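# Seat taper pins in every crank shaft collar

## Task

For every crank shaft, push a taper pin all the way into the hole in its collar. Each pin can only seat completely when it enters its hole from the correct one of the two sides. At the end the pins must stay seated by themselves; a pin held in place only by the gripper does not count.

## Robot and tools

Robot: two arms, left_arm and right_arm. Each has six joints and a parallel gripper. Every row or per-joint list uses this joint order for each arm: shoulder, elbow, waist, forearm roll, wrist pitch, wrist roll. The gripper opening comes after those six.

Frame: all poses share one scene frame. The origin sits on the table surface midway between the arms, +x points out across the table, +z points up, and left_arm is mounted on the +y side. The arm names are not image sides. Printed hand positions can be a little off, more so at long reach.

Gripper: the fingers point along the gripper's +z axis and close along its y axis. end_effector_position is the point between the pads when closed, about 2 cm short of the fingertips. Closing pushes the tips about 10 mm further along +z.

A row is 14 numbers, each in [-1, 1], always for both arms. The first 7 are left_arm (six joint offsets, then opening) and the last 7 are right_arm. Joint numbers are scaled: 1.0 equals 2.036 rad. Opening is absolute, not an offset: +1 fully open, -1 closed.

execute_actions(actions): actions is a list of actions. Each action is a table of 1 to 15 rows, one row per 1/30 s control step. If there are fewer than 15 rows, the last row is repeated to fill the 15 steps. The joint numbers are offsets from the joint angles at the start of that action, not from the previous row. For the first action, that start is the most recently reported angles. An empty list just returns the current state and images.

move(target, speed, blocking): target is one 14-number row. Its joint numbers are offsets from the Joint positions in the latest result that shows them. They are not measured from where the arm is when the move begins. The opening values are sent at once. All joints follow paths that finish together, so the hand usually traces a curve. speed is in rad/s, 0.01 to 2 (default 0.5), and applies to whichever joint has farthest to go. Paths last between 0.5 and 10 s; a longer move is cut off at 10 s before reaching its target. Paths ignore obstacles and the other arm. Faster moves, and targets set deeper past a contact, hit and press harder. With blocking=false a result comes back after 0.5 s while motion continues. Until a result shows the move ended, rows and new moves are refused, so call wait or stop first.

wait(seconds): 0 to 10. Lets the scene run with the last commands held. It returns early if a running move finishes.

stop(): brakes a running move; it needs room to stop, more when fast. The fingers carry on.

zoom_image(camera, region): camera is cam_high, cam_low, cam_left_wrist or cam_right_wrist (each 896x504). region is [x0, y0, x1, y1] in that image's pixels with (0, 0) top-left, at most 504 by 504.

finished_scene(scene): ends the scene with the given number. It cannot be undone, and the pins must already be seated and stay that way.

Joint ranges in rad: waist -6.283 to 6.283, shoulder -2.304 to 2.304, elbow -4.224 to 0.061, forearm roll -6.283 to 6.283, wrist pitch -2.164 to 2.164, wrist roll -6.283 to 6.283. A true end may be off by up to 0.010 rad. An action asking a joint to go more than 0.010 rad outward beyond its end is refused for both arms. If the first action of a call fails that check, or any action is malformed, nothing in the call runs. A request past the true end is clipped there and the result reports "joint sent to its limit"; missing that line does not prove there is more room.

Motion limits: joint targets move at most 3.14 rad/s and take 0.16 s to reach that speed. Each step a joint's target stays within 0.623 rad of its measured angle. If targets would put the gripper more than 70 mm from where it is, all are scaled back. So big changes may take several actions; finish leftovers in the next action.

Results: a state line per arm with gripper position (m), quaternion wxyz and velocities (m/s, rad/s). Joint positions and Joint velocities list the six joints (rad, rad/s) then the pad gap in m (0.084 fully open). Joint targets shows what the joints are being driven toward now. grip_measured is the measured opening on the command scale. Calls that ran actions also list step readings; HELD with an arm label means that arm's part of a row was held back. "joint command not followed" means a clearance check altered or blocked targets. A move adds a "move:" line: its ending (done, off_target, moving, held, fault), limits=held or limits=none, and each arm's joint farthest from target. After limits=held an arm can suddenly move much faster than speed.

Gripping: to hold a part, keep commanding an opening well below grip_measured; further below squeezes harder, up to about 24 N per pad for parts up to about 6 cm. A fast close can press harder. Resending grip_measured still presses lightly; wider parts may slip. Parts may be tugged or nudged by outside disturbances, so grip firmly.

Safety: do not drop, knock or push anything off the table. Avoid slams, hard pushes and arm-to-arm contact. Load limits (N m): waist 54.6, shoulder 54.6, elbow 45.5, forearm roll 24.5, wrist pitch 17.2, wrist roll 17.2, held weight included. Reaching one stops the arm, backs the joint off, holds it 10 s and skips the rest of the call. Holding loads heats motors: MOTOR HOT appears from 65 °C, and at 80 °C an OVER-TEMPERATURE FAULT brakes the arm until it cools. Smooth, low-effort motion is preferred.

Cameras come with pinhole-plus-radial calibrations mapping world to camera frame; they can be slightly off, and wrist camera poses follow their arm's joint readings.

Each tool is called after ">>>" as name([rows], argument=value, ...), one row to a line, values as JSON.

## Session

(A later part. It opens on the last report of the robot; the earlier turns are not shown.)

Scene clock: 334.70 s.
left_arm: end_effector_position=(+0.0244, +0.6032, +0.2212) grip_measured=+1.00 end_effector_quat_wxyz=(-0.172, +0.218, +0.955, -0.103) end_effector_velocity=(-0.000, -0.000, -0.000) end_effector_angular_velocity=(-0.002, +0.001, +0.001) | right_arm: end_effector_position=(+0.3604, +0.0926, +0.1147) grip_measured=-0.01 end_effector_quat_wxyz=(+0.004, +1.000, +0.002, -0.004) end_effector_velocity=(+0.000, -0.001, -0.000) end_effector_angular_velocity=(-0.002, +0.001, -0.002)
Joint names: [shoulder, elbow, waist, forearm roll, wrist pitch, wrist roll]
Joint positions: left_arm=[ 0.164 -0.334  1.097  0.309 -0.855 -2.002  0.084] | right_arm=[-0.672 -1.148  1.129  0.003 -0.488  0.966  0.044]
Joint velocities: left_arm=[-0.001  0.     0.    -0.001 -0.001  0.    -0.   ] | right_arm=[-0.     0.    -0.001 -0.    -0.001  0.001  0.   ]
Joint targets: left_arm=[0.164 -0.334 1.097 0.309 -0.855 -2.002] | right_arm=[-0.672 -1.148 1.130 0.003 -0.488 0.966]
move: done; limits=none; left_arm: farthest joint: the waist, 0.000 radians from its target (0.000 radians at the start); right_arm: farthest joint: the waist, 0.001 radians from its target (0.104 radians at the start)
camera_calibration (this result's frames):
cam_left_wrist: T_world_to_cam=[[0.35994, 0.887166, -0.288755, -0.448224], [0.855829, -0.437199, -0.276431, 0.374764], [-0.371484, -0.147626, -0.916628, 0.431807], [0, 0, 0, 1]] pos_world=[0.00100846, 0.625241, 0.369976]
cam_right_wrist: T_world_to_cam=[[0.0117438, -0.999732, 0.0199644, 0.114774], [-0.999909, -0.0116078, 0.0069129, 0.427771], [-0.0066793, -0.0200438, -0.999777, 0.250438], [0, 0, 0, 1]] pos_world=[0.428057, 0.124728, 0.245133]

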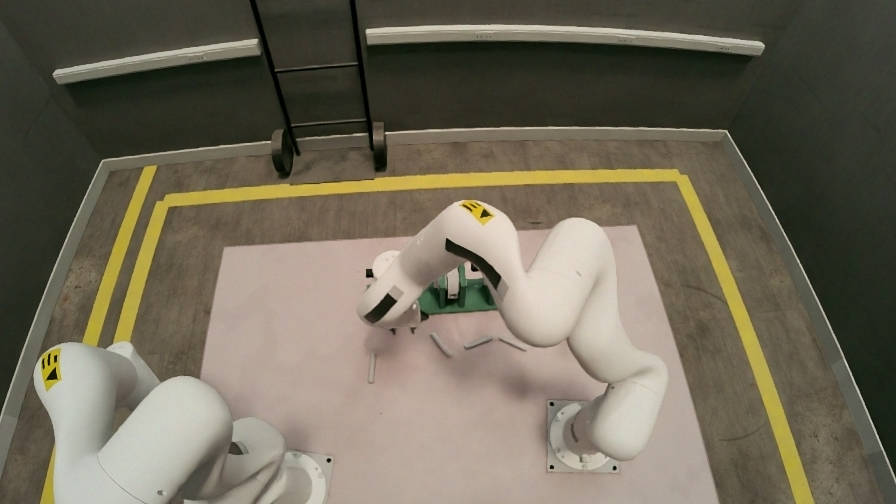

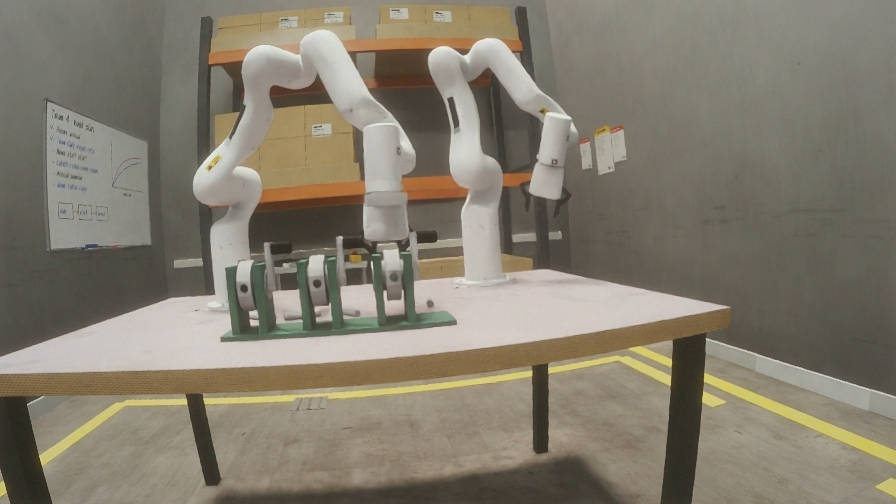

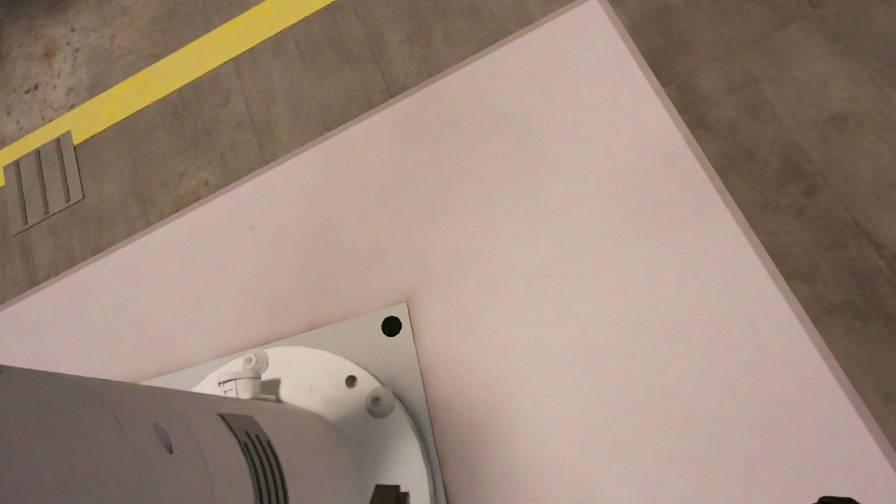

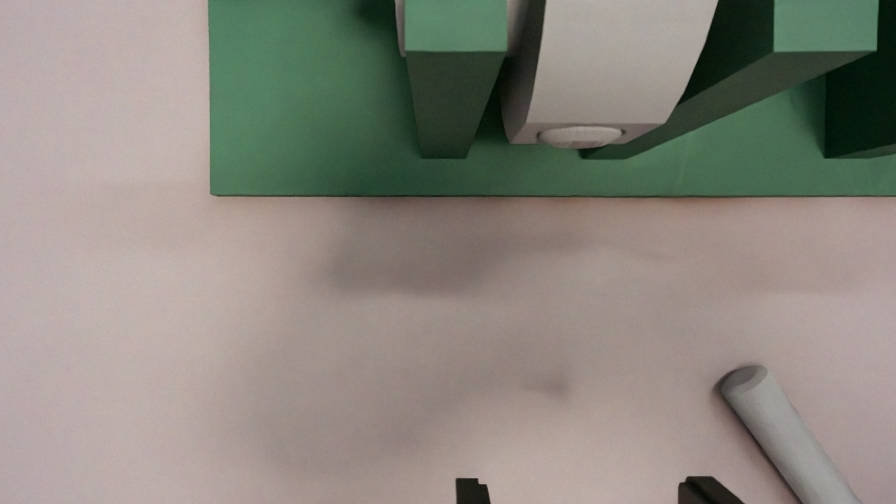

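>>> move(target=[0,0,0,0,0,0,1,0.067,0.1066,-0.0535,-0.0015,0.0454,0.6,0], speed=1)

>>> move(target=[0,0,0,0,0,0,1,0,0,0,0,0,0.576,0], speed=1)

Scene clock: 353.57 s.
left_arm: end_effector_position=(+0.0244, +0.6032, +0.2212) grip_measured=+1.00 end_effector_quat_wxyz=(-0.172, +0.218, +0.955, -0.103) end_effector_velocity=(-0.000, -0.000, +0.000) end_effector_angular_velocity=(-0.000, +0.001, +0.000) | right_arm: end_effector_position=(+0.3664, +0.0040, +0.1194) grip_measured=-0.01 end_effector_quat_wxyz=(+0.000, +0.789, -0.614, -0.000) end_effector_velocity=(+0.000, -0.001, +0.000) end_effector_angular_velocity=(+0.001, -0.001, -0.003)
Joint names: [shoulder, elbow, waist, forearm roll, wrist pitch, wrist roll]
Joint positions: left_arm=[ 0.164 -0.334  1.097  0.309 -0.855 -2.002  0.084] | right_arm=[-0.536 -0.931  1.02   0.    -0.395  2.187  0.044]
Joint velocities: left_arm=[-0.    -0.     0.     0.    -0.001  0.     0.   ] | right_arm=[ 0.001  0.001 -0.001  0.     0.001  0.001 -0.   ]
Joint targets: left_arm=[0.164 -0.334 1.097 0.309 -0.855 -2.002] | right_arm=[-0.536 -0.931 1.020 0.000 -0.395 2.187]
move: done; limits=none; left_arm: farthest joint: the waist, 0.000 radians from its target (0.000 radians at the start); right_arm: farthest joint: the wrist roll, 0.001 radians from its target (1.222 radians at the start)
camera_calibration (this result's frames):
cam_left_wrist: T_world_to_cam=[[0.35994, 0.887166, -0.288755, -0.448224], [0.855829, -0.437198, -0.276431, 0.374764], [-0.371484, -0.147627, -0.916628, 0.431807], [0, 0, 0, 1]] pos_world=[0.00100843, 0.625241, 0.369976]
cam_right_wrist: T_world_to_cam=[[-0.967579, -0.252317, 0.0112521, 0.382972], [-0.252346, 0.967636, -0.00119634, 0.155834], [-0.0105861, -0.00399699, -0.999936, 0.254805], [0, 0, 0, 1]] pos_world=[0.412577, -0.0531419, 0.250666]

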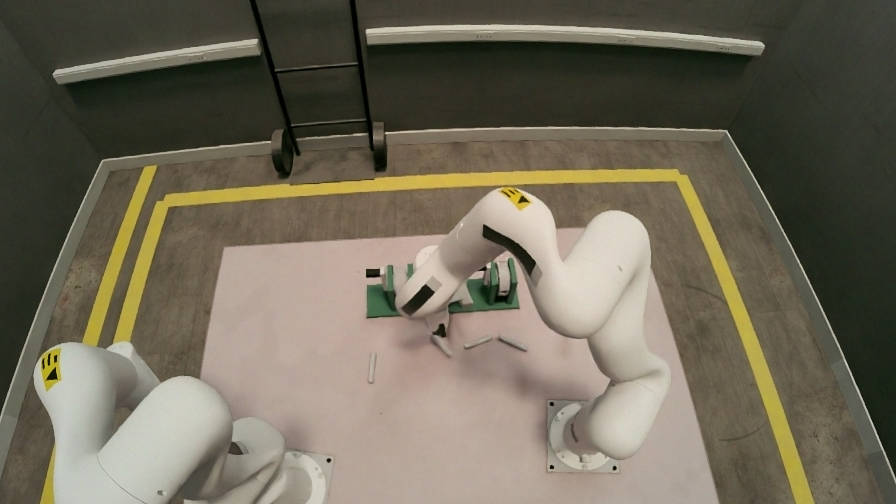

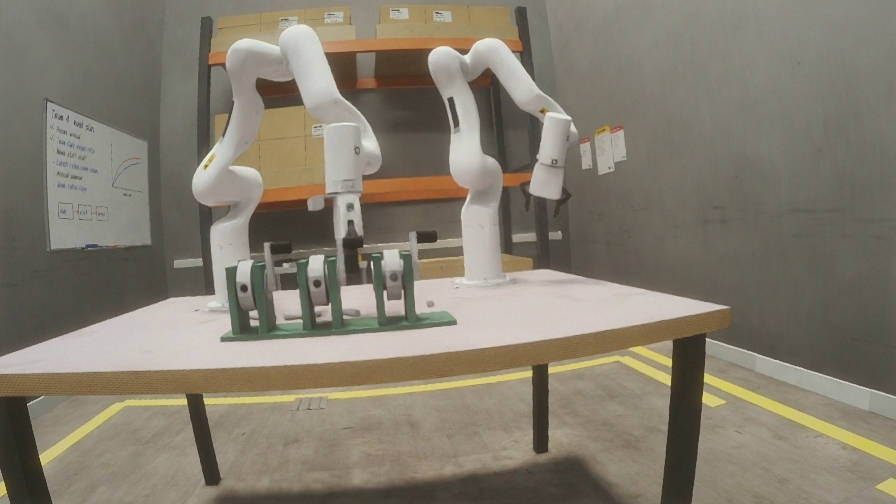

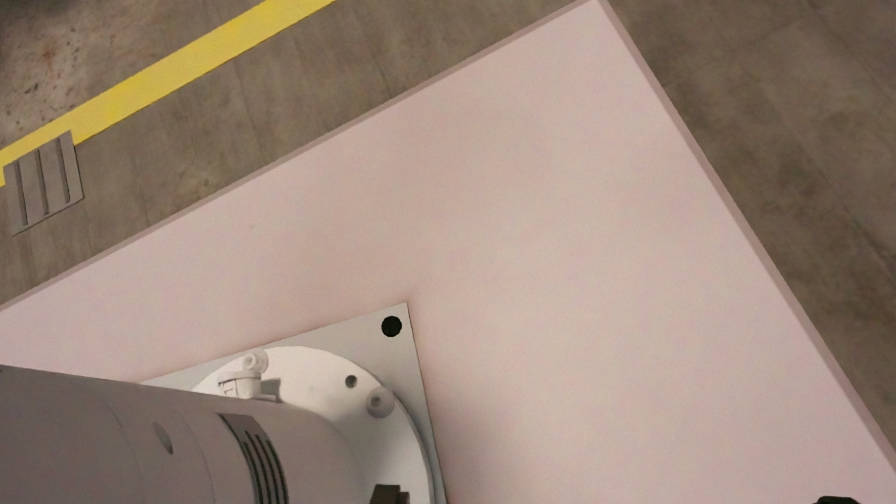

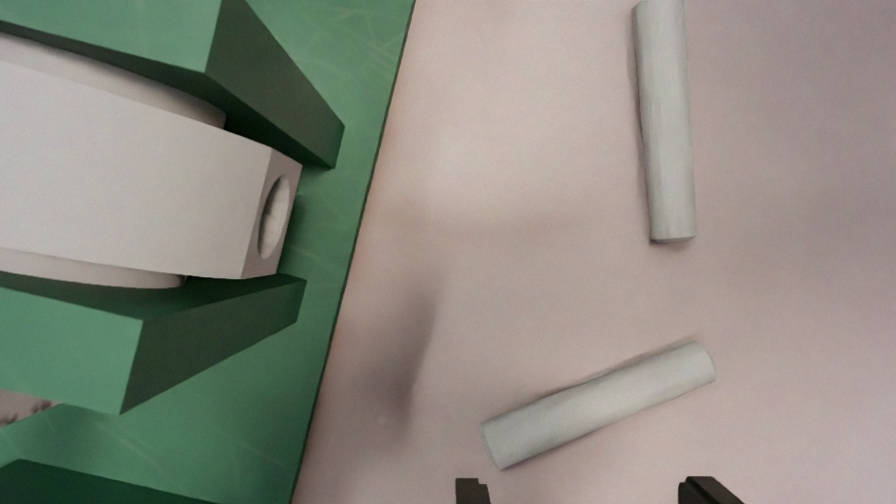

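Scene clock: 355.30 s.
left_arm: end_effector_position=(+0.0244, +0.6032, +0.2212) grip_measured=+1.00 end_effector_quat_wxyz=(-0.172, +0.218, +0.955, -0.103) end_effector_velocity=(-0.000, -0.000, +0.000) end_effector_angular_velocity=(-0.002, +0.001, +0.001) | right_arm: end_effector_position=(+0.3664, +0.0040, +0.1194) grip_measured=-0.01 end_effector_quat_wxyz=(-0.000, -0.318, +0.948, +0.000) end_effector_velocity=(+0.000, +0.000, +0.000) end_effector_angular_velocity=(+0.001, -0.001, -0.002)
Joint names: [shoulder, elbow, waist, forearm roll, wrist pitch, wrist roll]
Joint positions: left_arm=[ 0.164 -0.334  1.097  0.309 -0.855 -2.002  0.084] | right_arm=[-0.536 -0.931  1.02   0.    -0.395  3.359  0.044]
Joint velocities: left_arm=[-0.    -0.    -0.    -0.001 -0.002 -0.     0.   ] | right_arm=[ 0.001  0.    -0.     0.     0.     0.002 -0.   ]
Joint targets: left_arm=[0.164 -0.334 1.097 0.309 -0.855 -2.002] | right_arm=[-0.536 -0.931 1.020 0.000 -0.395 3.359]
move: done; limits=none; left_arm: farthest joint: the waist, 0.000 radians from its target (0.000 radians at the start); right_arm: farthest joint: the waist, 0.000 radians from its target (0.000 radians at the start)
camera_calibration (this result's frames):
cam_left_wrist: T_world_to_cam=[[0.359939, 0.887166, -0.288755, -0.448224], [0.855829, -0.437198, -0.276431, 0.374764], [-0.371484, -0.147627, -0.916628, 0.431807], [0, 0, 0, 1]] pos_world=[0.00100844, 0.625241, 0.369976]
cam_right_wrist: T_world_to_cam=[[-0.607972, 0.79388, 0.0111946, 0.246987], [0.793919, 0.608022, -0.00138844, -0.226095], [-0.00790883, 0.00804348, -0.999936, 0.253775], [0, 0, 0, 1]] pos_world=[0.331669, -0.0606488, 0.25068]

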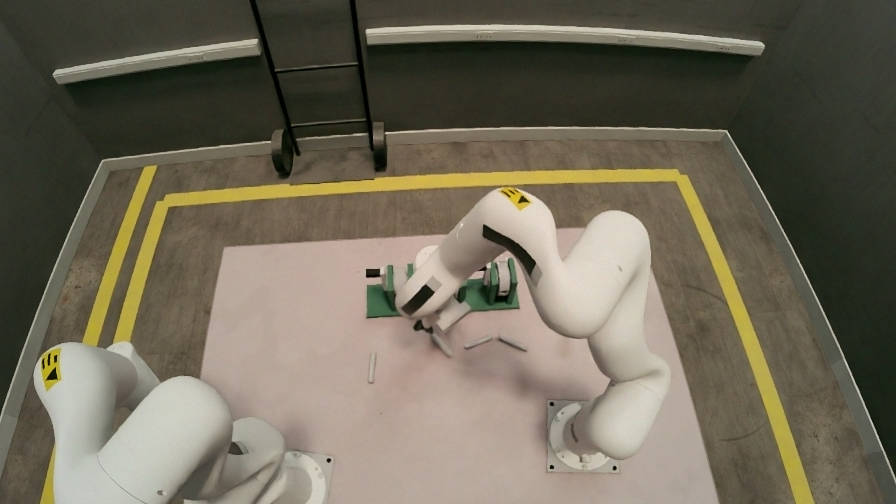

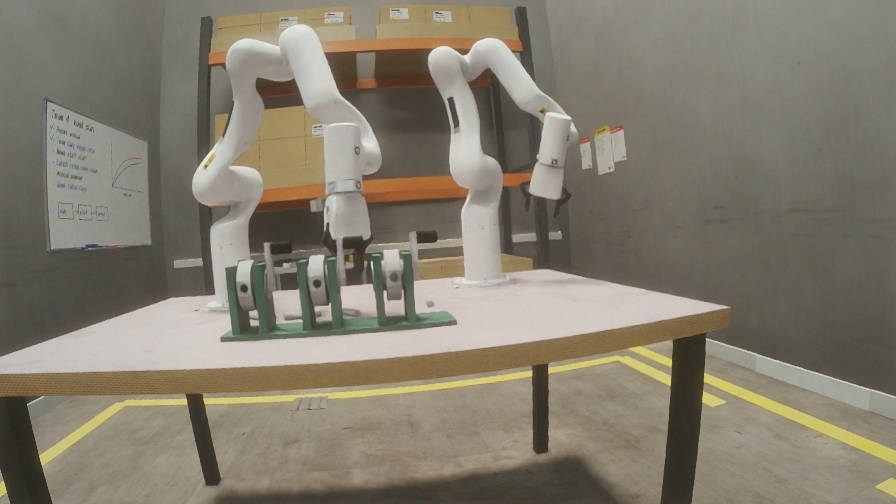

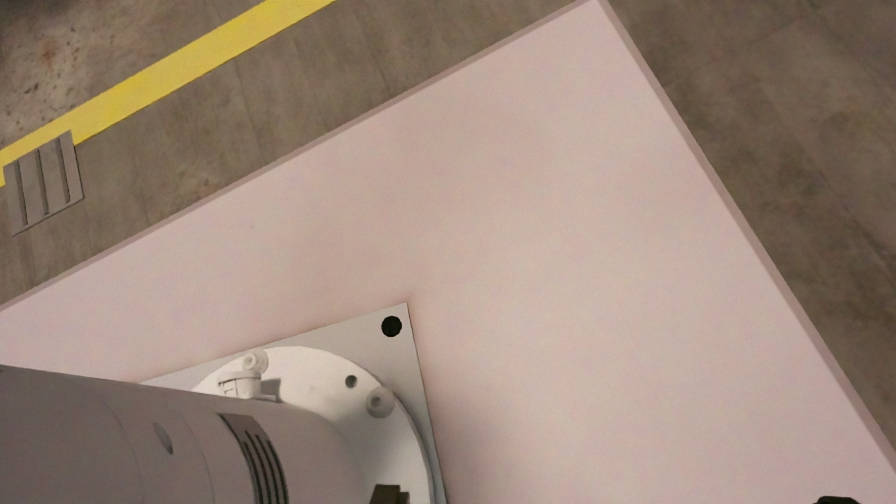

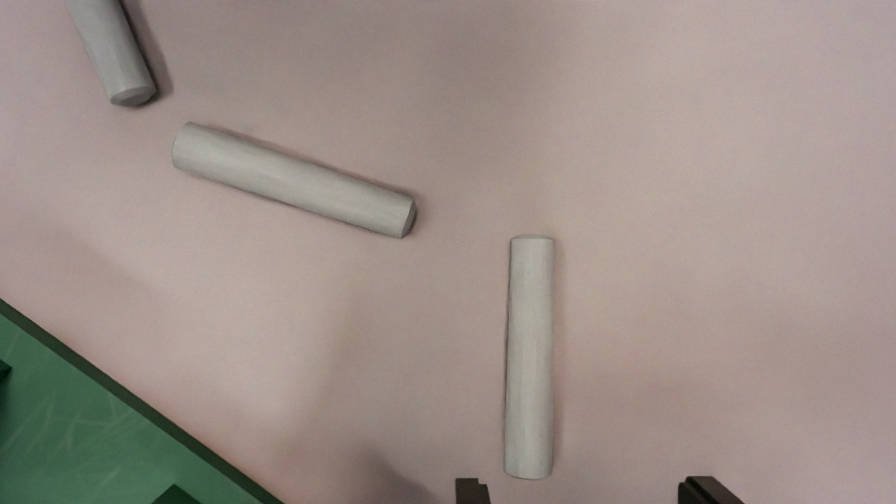

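>>> move(target=[0,0,0,0,0,0,1,-0.1019,-0.0136,0,0,0.0883,0.008,0], speed=0.3)

>>> execute_actions([
  [[0,0,0,0,0,0,1,0,0,0,0,0,0,-0.45]],
  [[0,0,0,0,0,0,1,0,0,0,0,0,0,-1]],
  [[0,0,0,0,0,0,1,0,0,0,0,0,0,-1]],
])

>>> move(target=[0,0,0,0,0,0,1,0.1019,0.0136,0,0,-0.0883,-0.26,-1])

>>> move(target=[0,0,0,0,0,0,1,0.042,0.0751,-0.0255,0,0.0331,-0.9995,-1], speed=1)

Scene clock: 378.83 s.
left_arm: end_effector_position=(+0.0244, +0.6032, +0.2212) grip_measured=+1.00 end_effector_quat_wxyz=(-0.172, +0.218, +0.955, -0.103) end_effector_velocity=(-0.000, -0.000, -0.001) end_effector_angular_velocity=(-0.002, +0.001, -0.000) | right_arm: end_effector_position=(+0.3666, +0.0042, +0.0229) grip_measured=-0.01 end_effector_quat_wxyz=(+0.000, -0.310, +0.951, +0.000) end_effector_velocity=(-0.001, -0.001, -0.001) end_effector_angular_velocity=(-0.001, +0.001, -0.000)
Joint names: [shoulder, elbow, waist, forearm roll, wrist pitch, wrist roll]
Joint positions: left_arm=[ 0.164 -0.334  1.097  0.309 -0.855 -2.002  0.084] | right_arm=[-0.743 -0.959  1.02   0.    -0.216  3.375  0.044]
Joint velocities: left_arm=[-0.003  0.     0.     0.     0.001  0.     0.   ] | right_arm=[-0.001  0.001  0.     0.     0.001  0.    -0.   ]
Joint targets: left_arm=[0.164 -0.334 1.097 0.309 -0.855 -2.002] | right_arm=[-0.743 -0.959 1.020 0.000 -0.216 3.375]
move: done; limits=none; left_arm: farthest joint: the waist, 0.000 radians from its target (0.000 radians at the start); right_arm: farthest joint: the shoulder, 0.001 radians from its target (0.207 radians at the start)
camera_calibration (this result's frames):
cam_left_wrist: T_world_to_cam=[[0.359939, 0.887166, -0.288755, -0.448224], [0.855829, -0.437198, -0.276431, 0.374764], [-0.371484, -0.147627, -0.916628, 0.431807], [0, 0, 0, 1]] pos_world=[0.00100843, 0.625241, 0.369976]
cam_right_wrist: T_world_to_cam=[[-0.594957, 0.803679, 0.0112656, 0.243224], [0.803724, 0.595001, -0.000778104, -0.229999], [-0.00732838, 0.00859147, -0.999936, 0.156985], [0, 0, 0, 1]] pos_world=[0.330714, -0.0599731, 0.154056]

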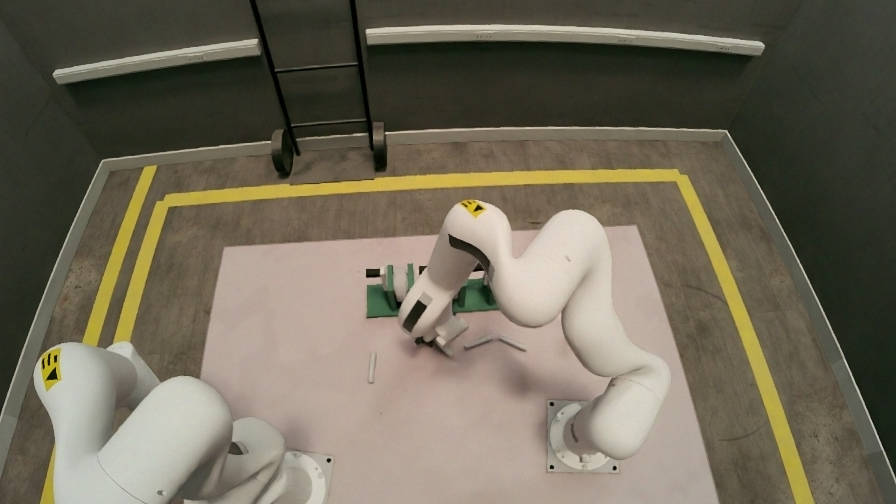

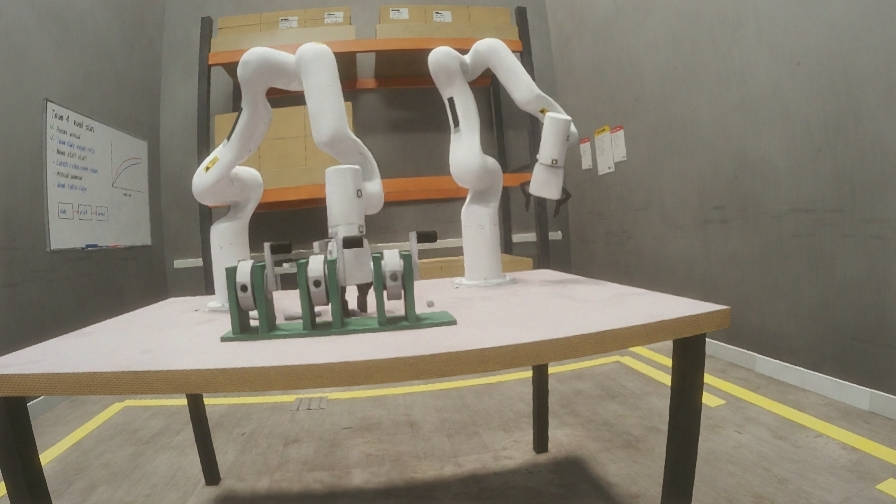

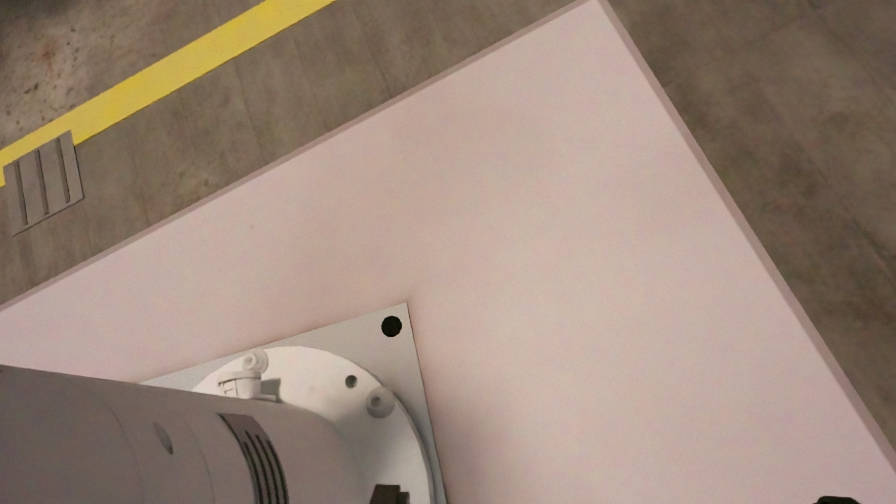

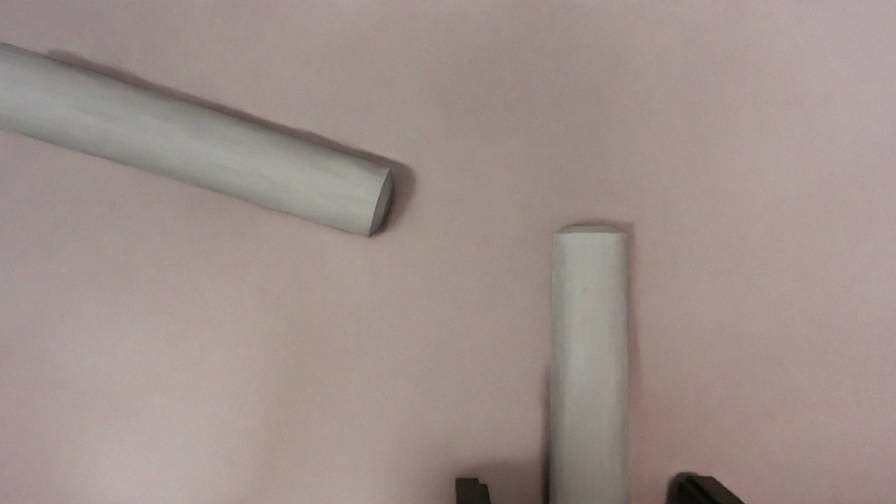

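Scene clock: 380.33 s.
left_arm: end_effector_position=(+0.0244, +0.6032, +0.2212) grip_measured=+1.00 end_effector_quat_wxyz=(-0.172, +0.218, +0.955, -0.103) end_effector_velocity=(-0.000, -0.000, -0.000) end_effector_angular_velocity=(-0.002, +0.002, -0.000) | right_arm: end_effector_position=(+0.3666, +0.0042, +0.0229) grip_measured=-0.61 end_effector_quat_wxyz=(+0.000, -0.310, +0.951, +0.000) end_effector_velocity=(+0.000, +0.000, -0.001) end_effector_angular_velocity=(+0.000, -0.000, -0.000)
Joint names: [shoulder, elbow, waist, forearm roll, wrist pitch, wrist roll]
Joint positions: left_arm=[ 0.164 -0.334  1.097  0.309 -0.855 -2.002  0.084] | right_arm=[-0.743 -0.959  1.02   0.    -0.216  3.375  0.017]
Joint velocities: left_arm=[-0.001 -0.    -0.001 -0.    -0.002  0.     0.   ] | right_arm=[-0.002 -0.001 -0.     0.     0.001 -0.    -0.   ]
Joint targets: left_arm=[0.164 -0.334 1.097 0.309 -0.855 -2.002] | right_arm=[-0.743 -0.959 1.020 0.000 -0.216 3.375]
Step readings (joint positions; steps 1 to 15: 1st action; 16 to 30: 2nd action; 31 to 45: 3rd action):
0: left_arm=[0.164 -0.334 1.097 0.309 -0.855 -2.002] | right_arm=[-0.743 -0.959 1.020 0.000 -0.216 3.375]
1: left_arm=[0.164 -0.334 1.097 0.309 -0.855 -2.002] | right_arm=[-0.743 -0.959 1.020 0.000 -0.216 3.375]
2: left_arm=[0.164 -0.334 1.097 0.309 -0.855 -2.002] | right_arm=[-0.743 -0.959 1.020 0.000 -0.216 3.375]
4: left_arm=[0.164 -0.334 1.097 0.309 -0.855 -2.002] | right_arm=[-0.743 -0.959 1.020 0.000 -0.216 3.375]
8: left_arm=[0.164 -0.334 1.097 0.309 -0.855 -2.002] | right_arm=[-0.743 -0.959 1.020 0.000 -0.216 3.375]
15: left_arm=[0.164 -0.334 1.097 0.309 -0.855 -2.002] | right_arm=[-0.743 -0.959 1.020 0.000 -0.216 3.375]
16: left_arm=[0.164 -0.334 1.097 0.309 -0.855 -2.002] | right_arm=[-0.743 -0.959 1.020 0.000 -0.216 3.375]
17: left_arm=[0.164 -0.334 1.097 0.309 -0.855 -2.002] | right_arm=[-0.743 -0.959 1.020 0.000 -0.216 3.375]
19: left_arm=[0.164 -0.334 1.097 0.309 -0.855 -2.002] | right_arm=[-0.743 -0.959 1.020 0.000 -0.216 3.375]
23: left_arm=[0.164 -0.334 1.097 0.309 -0.855 -2.002] | right_arm=[-0.743 -0.959 1.020 0.000 -0.216 3.375]
30: left_arm=[0.164 -0.334 1.097 0.309 -0.855 -2.002] | right_arm=[-0.743 -0.959 1.020 0.000 -0.216 3.375]
31: left_arm=[0.164 -0.334 1.097 0.309 -0.855 -2.002] | right_arm=[-0.743 -0.959 1.020 0.000 -0.216 3.375]
32: left_arm=[0.164 -0.334 1.097 0.309 -0.855 -2.002] | right_arm=[-0.743 -0.959 1.020 0.000 -0.216 3.375]
34: left_arm=[0.164 -0.334 1.097 0.309 -0.855 -2.002] | right_arm=[-0.743 -0.959 1.020 0.000 -0.216 3.375]
38: left_arm=[0.164 -0.334 1.097 0.309 -0.855 -2.002] | right_arm=[-0.743 -0.959 1.020 0.000 -0.216 3.375]
45: Joint positions above
camera_calibration (this result's frames):
cam_left_wrist: T_world_to_cam=[[0.359939, 0.887166, -0.288755, -0.448224], [0.855829, -0.437198, -0.276431, 0.374764], [-0.371484, -0.147627, -0.916628, 0.431807], [0, 0, 0, 1]] pos_world=[0.00100844, 0.625241, 0.369976]
cam_right_wrist: T_world_to_cam=[[-0.594961, 0.803676, 0.0112729, 0.243222], [0.803721, 0.595005, -0.000744981, -0.230014], [-0.00730614, 0.00861701, -0.999936, 0.156992], [0, 0, 0, 1]] pos_world=[0.330722, -0.0599649, 0.154069]

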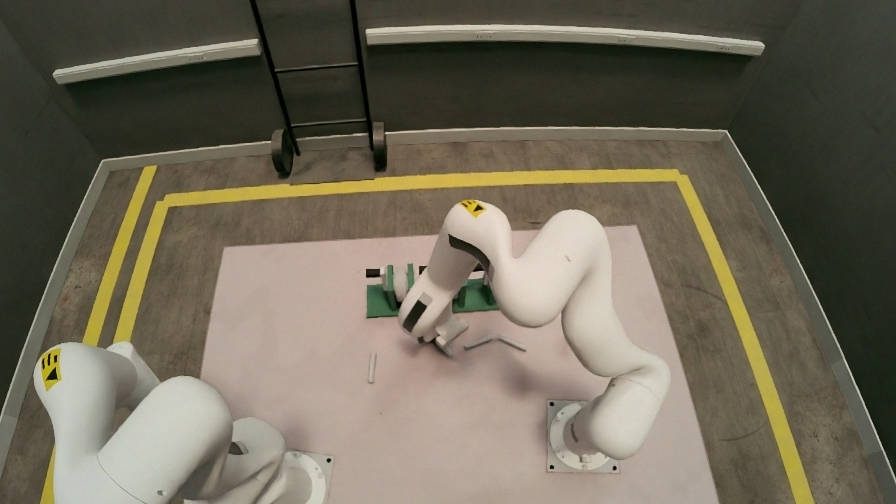

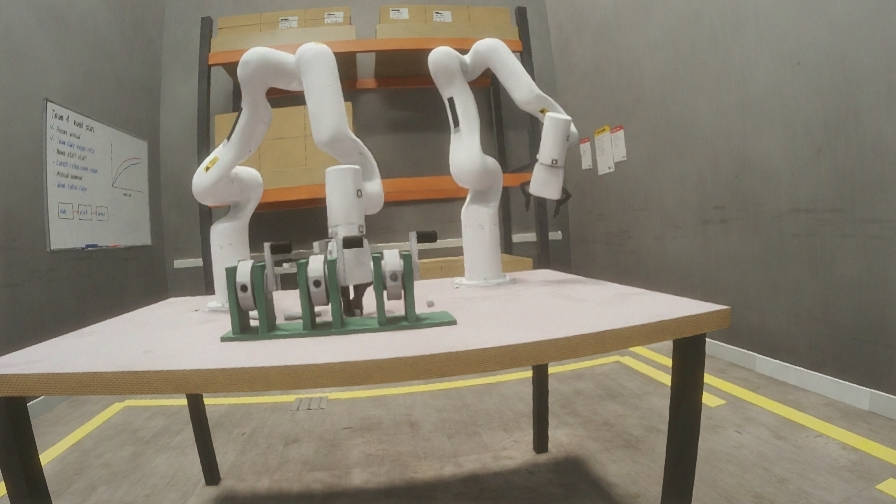

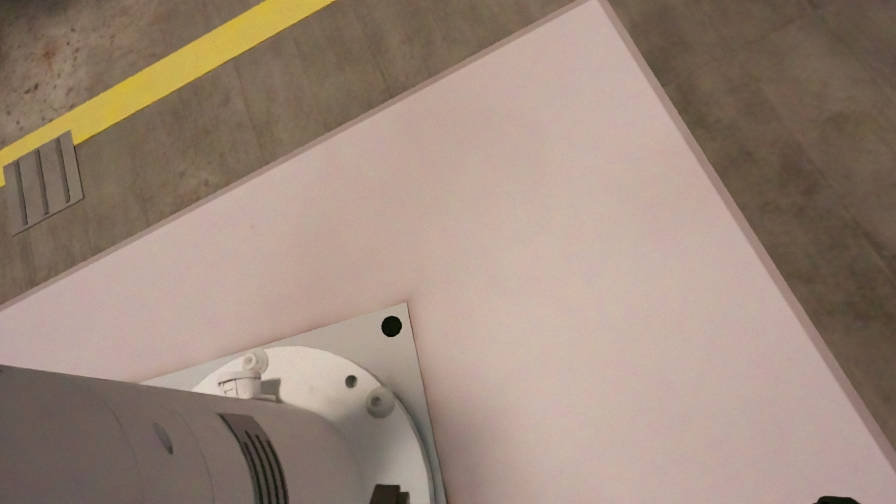

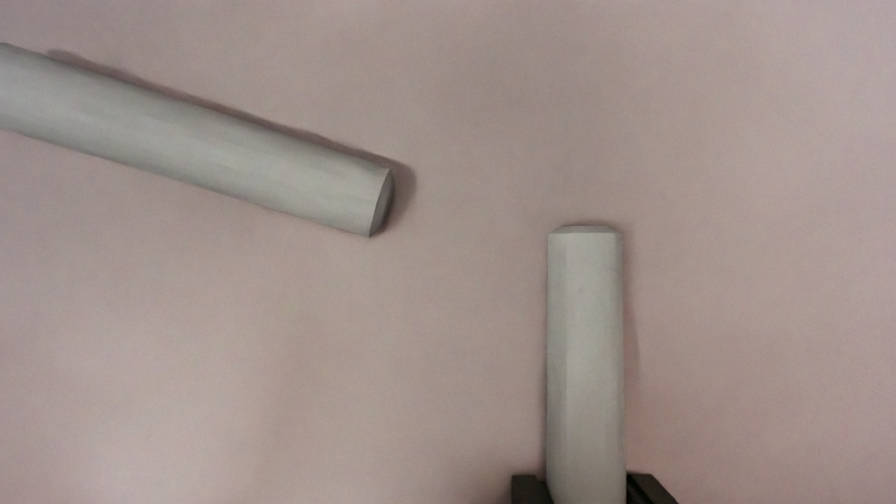

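Scene clock: 381.80 s.
left_arm: end_effector_position=(+0.0244, +0.6032, +0.2212) grip_measured=+1.00 end_effector_quat_wxyz=(-0.172, +0.218, +0.955, -0.103) end_effector_velocity=(+0.000, +0.001, -0.000) end_effector_angular_velocity=(+0.002, -0.002, -0.001) | right_arm: end_effector_position=(+0.3665, +0.0041, +0.1196) grip_measured=-0.61 end_effector_quat_wxyz=(+0.000, -0.548, +0.837, +0.000) end_effector_velocity=(+0.001, +0.001, +0.003) end_effector_angular_velocity=(+0.003, -0.003, +0.001)
Joint names: [shoulder, elbow, waist, forearm roll, wrist pitch, wrist roll]
Joint positions: left_arm=[ 0.164 -0.334  1.097  0.309 -0.855 -2.002  0.084] | right_arm=[-0.536 -0.931  1.02   0.    -0.395  2.846  0.017]
Joint velocities: left_arm=[ 0.    -0.    -0.     0.001  0.002  0.    -0.   ] | right_arm=[ 0.005 -0.001 -0.     0.    -0.002 -0.001 -0.   ]
Joint targets: left_arm=[0.164 -0.334 1.097 0.309 -0.855 -2.002] | right_arm=[-0.535 -0.931 1.020 0.000 -0.396 2.846]
move: done; limits=none; left_arm: farthest joint: the waist, 0.000 radians from its target (0.000 radians at the start); right_arm: farthest joint: the wrist roll, 0.001 radians from its target (0.530 radians at the start)
camera_calibration (this result's frames):
cam_left_wrist: T_world_to_cam=[[0.359939, 0.887166, -0.288755, -0.448224], [0.855829, -0.437198, -0.276431, 0.374764], [-0.371484, -0.147627, -0.916628, 0.431807], [0, 0, 0, 1]] pos_world=[0.00100842, 0.625241, 0.369976]
cam_right_wrist: T_world_to_cam=[[-0.91928, 0.393445, 0.0111667, 0.362707], [0.393458, 0.919342, -0.00105192, -0.0807275], [-0.0106799, 0.00342663, -0.999937, 0.254943], [0, 0, 0, 1]] pos_world=[0.367915, -0.0693625, 0.250792]

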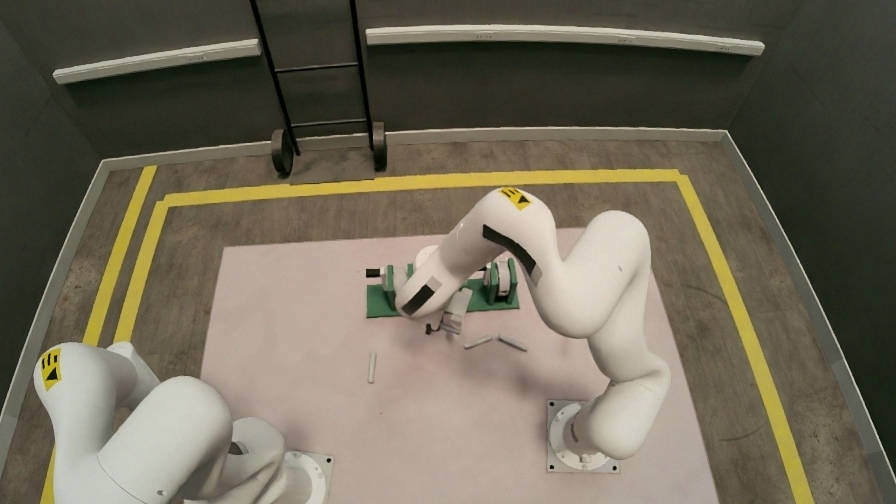

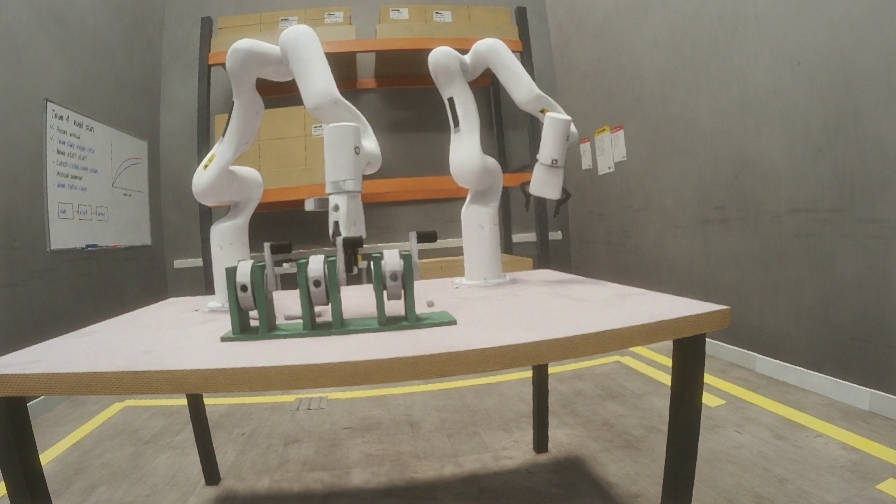

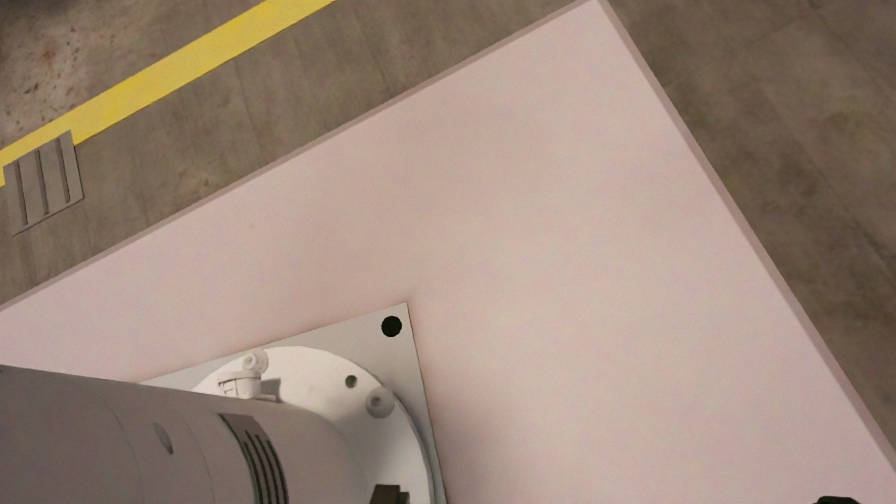

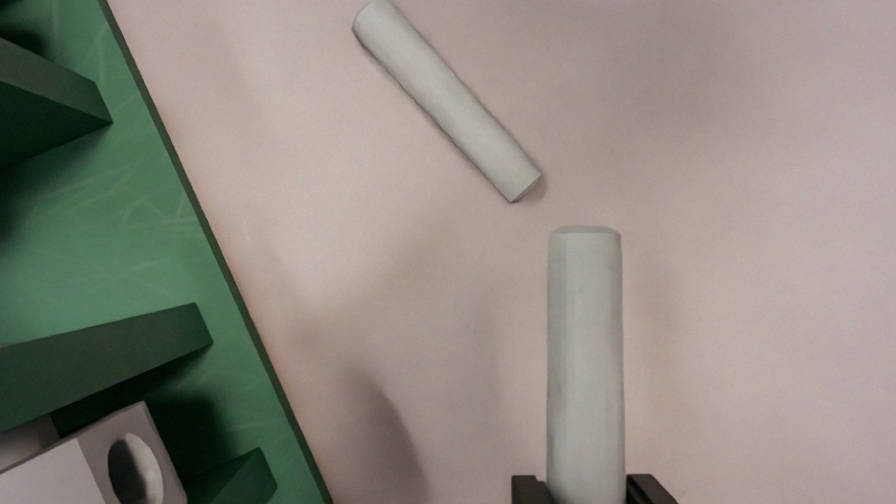

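Scene clock: 384.40 s.
left_arm: end_effector_position=(+0.0244, +0.6032, +0.2212) grip_measured=+1.00 end_effector_quat_wxyz=(-0.172, +0.218, +0.955, -0.103) end_effector_velocity=(+0.000, +0.000, -0.000) end_effector_angular_velocity=(+0.000, +0.000, -0.001) | right_arm: end_effector_position=(+0.3497, -0.0515, +0.1157) grip_measured=-0.61 end_effector_quat_wxyz=(-0.000, +1.000, +0.000, +0.000) end_effector_velocity=(+0.000, -0.000, -0.000) end_effector_angular_velocity=(-0.000, +0.000, +0.002)
Joint names: [shoulder, elbow, waist, forearm roll, wrist pitch, wrist roll]
Joint positions: left_arm=[ 0.164 -0.334  1.097  0.309 -0.855 -2.002  0.084] | right_arm=[-0.45  -0.779  0.969  0.    -0.328  0.812  0.017]
Joint velocities: left_arm=[-0.001 -0.    -0.     0.001  0.001 -0.     0.   ] | right_arm=[-0.001 -0.    -0.    -0.     0.001 -0.002 -0.   ]
Joint targets: left_arm=[0.164 -0.334 1.097 0.309 -0.855 -2.002] | right_arm=[-0.450 -0.778 0.969 0.000 -0.328 0.812]
move: done; limits=none; left_arm: farthest joint: the waist, 0.000 radians from its target (0.000 radians at the start); right_arm: farthest joint: the waist, 0.000 radians from its target (0.052 radians at the start)
camera_calibration (this result's frames):
cam_left_wrist: T_world_to_cam=[[0.359939, 0.887166, -0.288755, -0.448224], [0.855829, -0.437198, -0.276431, 0.374764], [-0.371484, -0.147627, -0.916628, 0.431807], [0, 0, 0, 1]] pos_world=[0.00100842, 0.625241, 0.369976]
cam_right_wrist: T_world_to_cam=[[0.00733707, -0.999914, 0.0108603, -0.0265807], [-0.999972, -0.00735157, -0.0012953, 0.416561], [0.00137503, -0.0108504, -0.99994, 0.246169], [0, 0, 0, 1]] pos_world=[0.416406, -0.020845, 0.246982]

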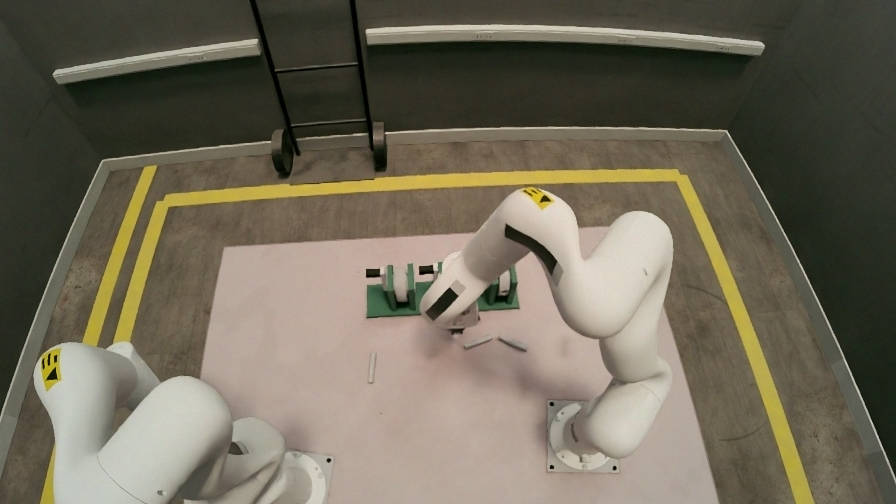

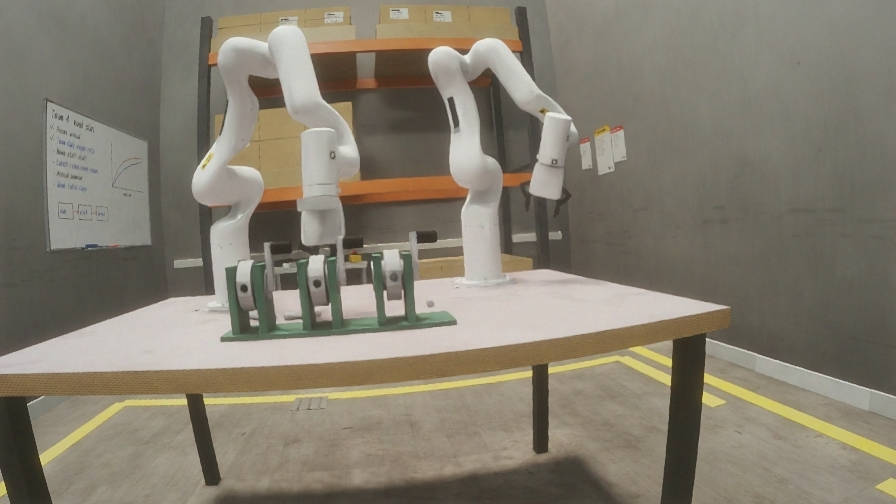

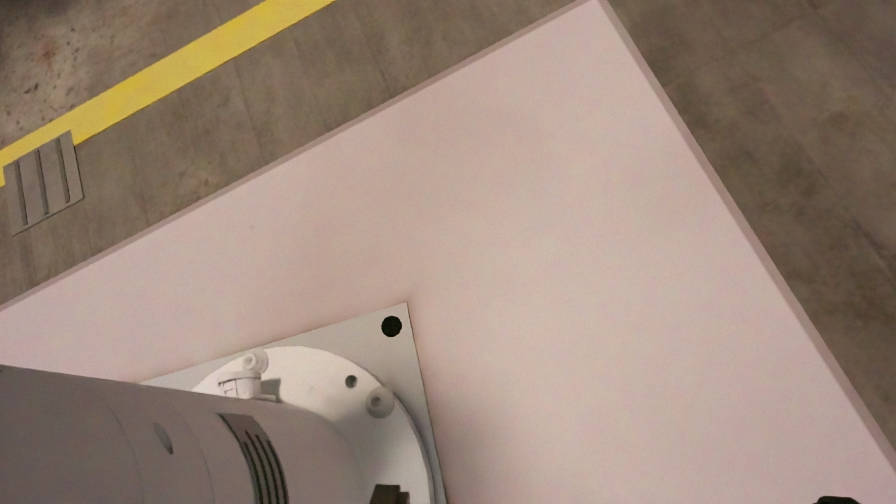

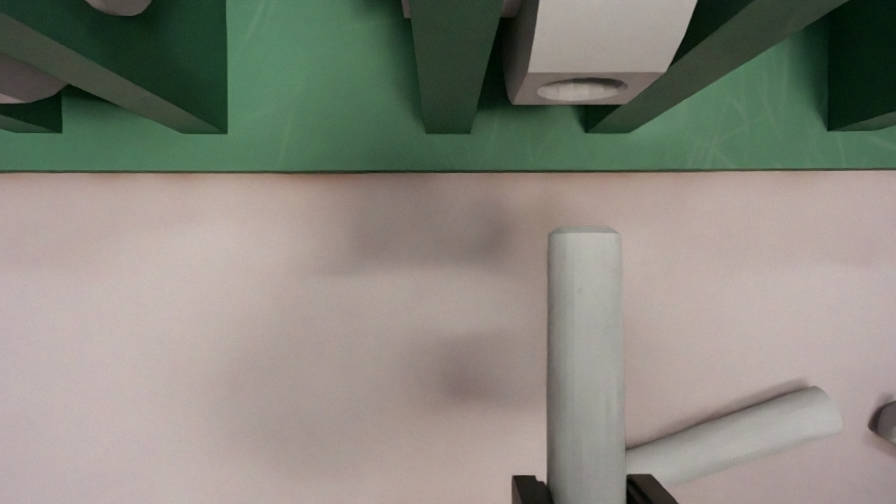

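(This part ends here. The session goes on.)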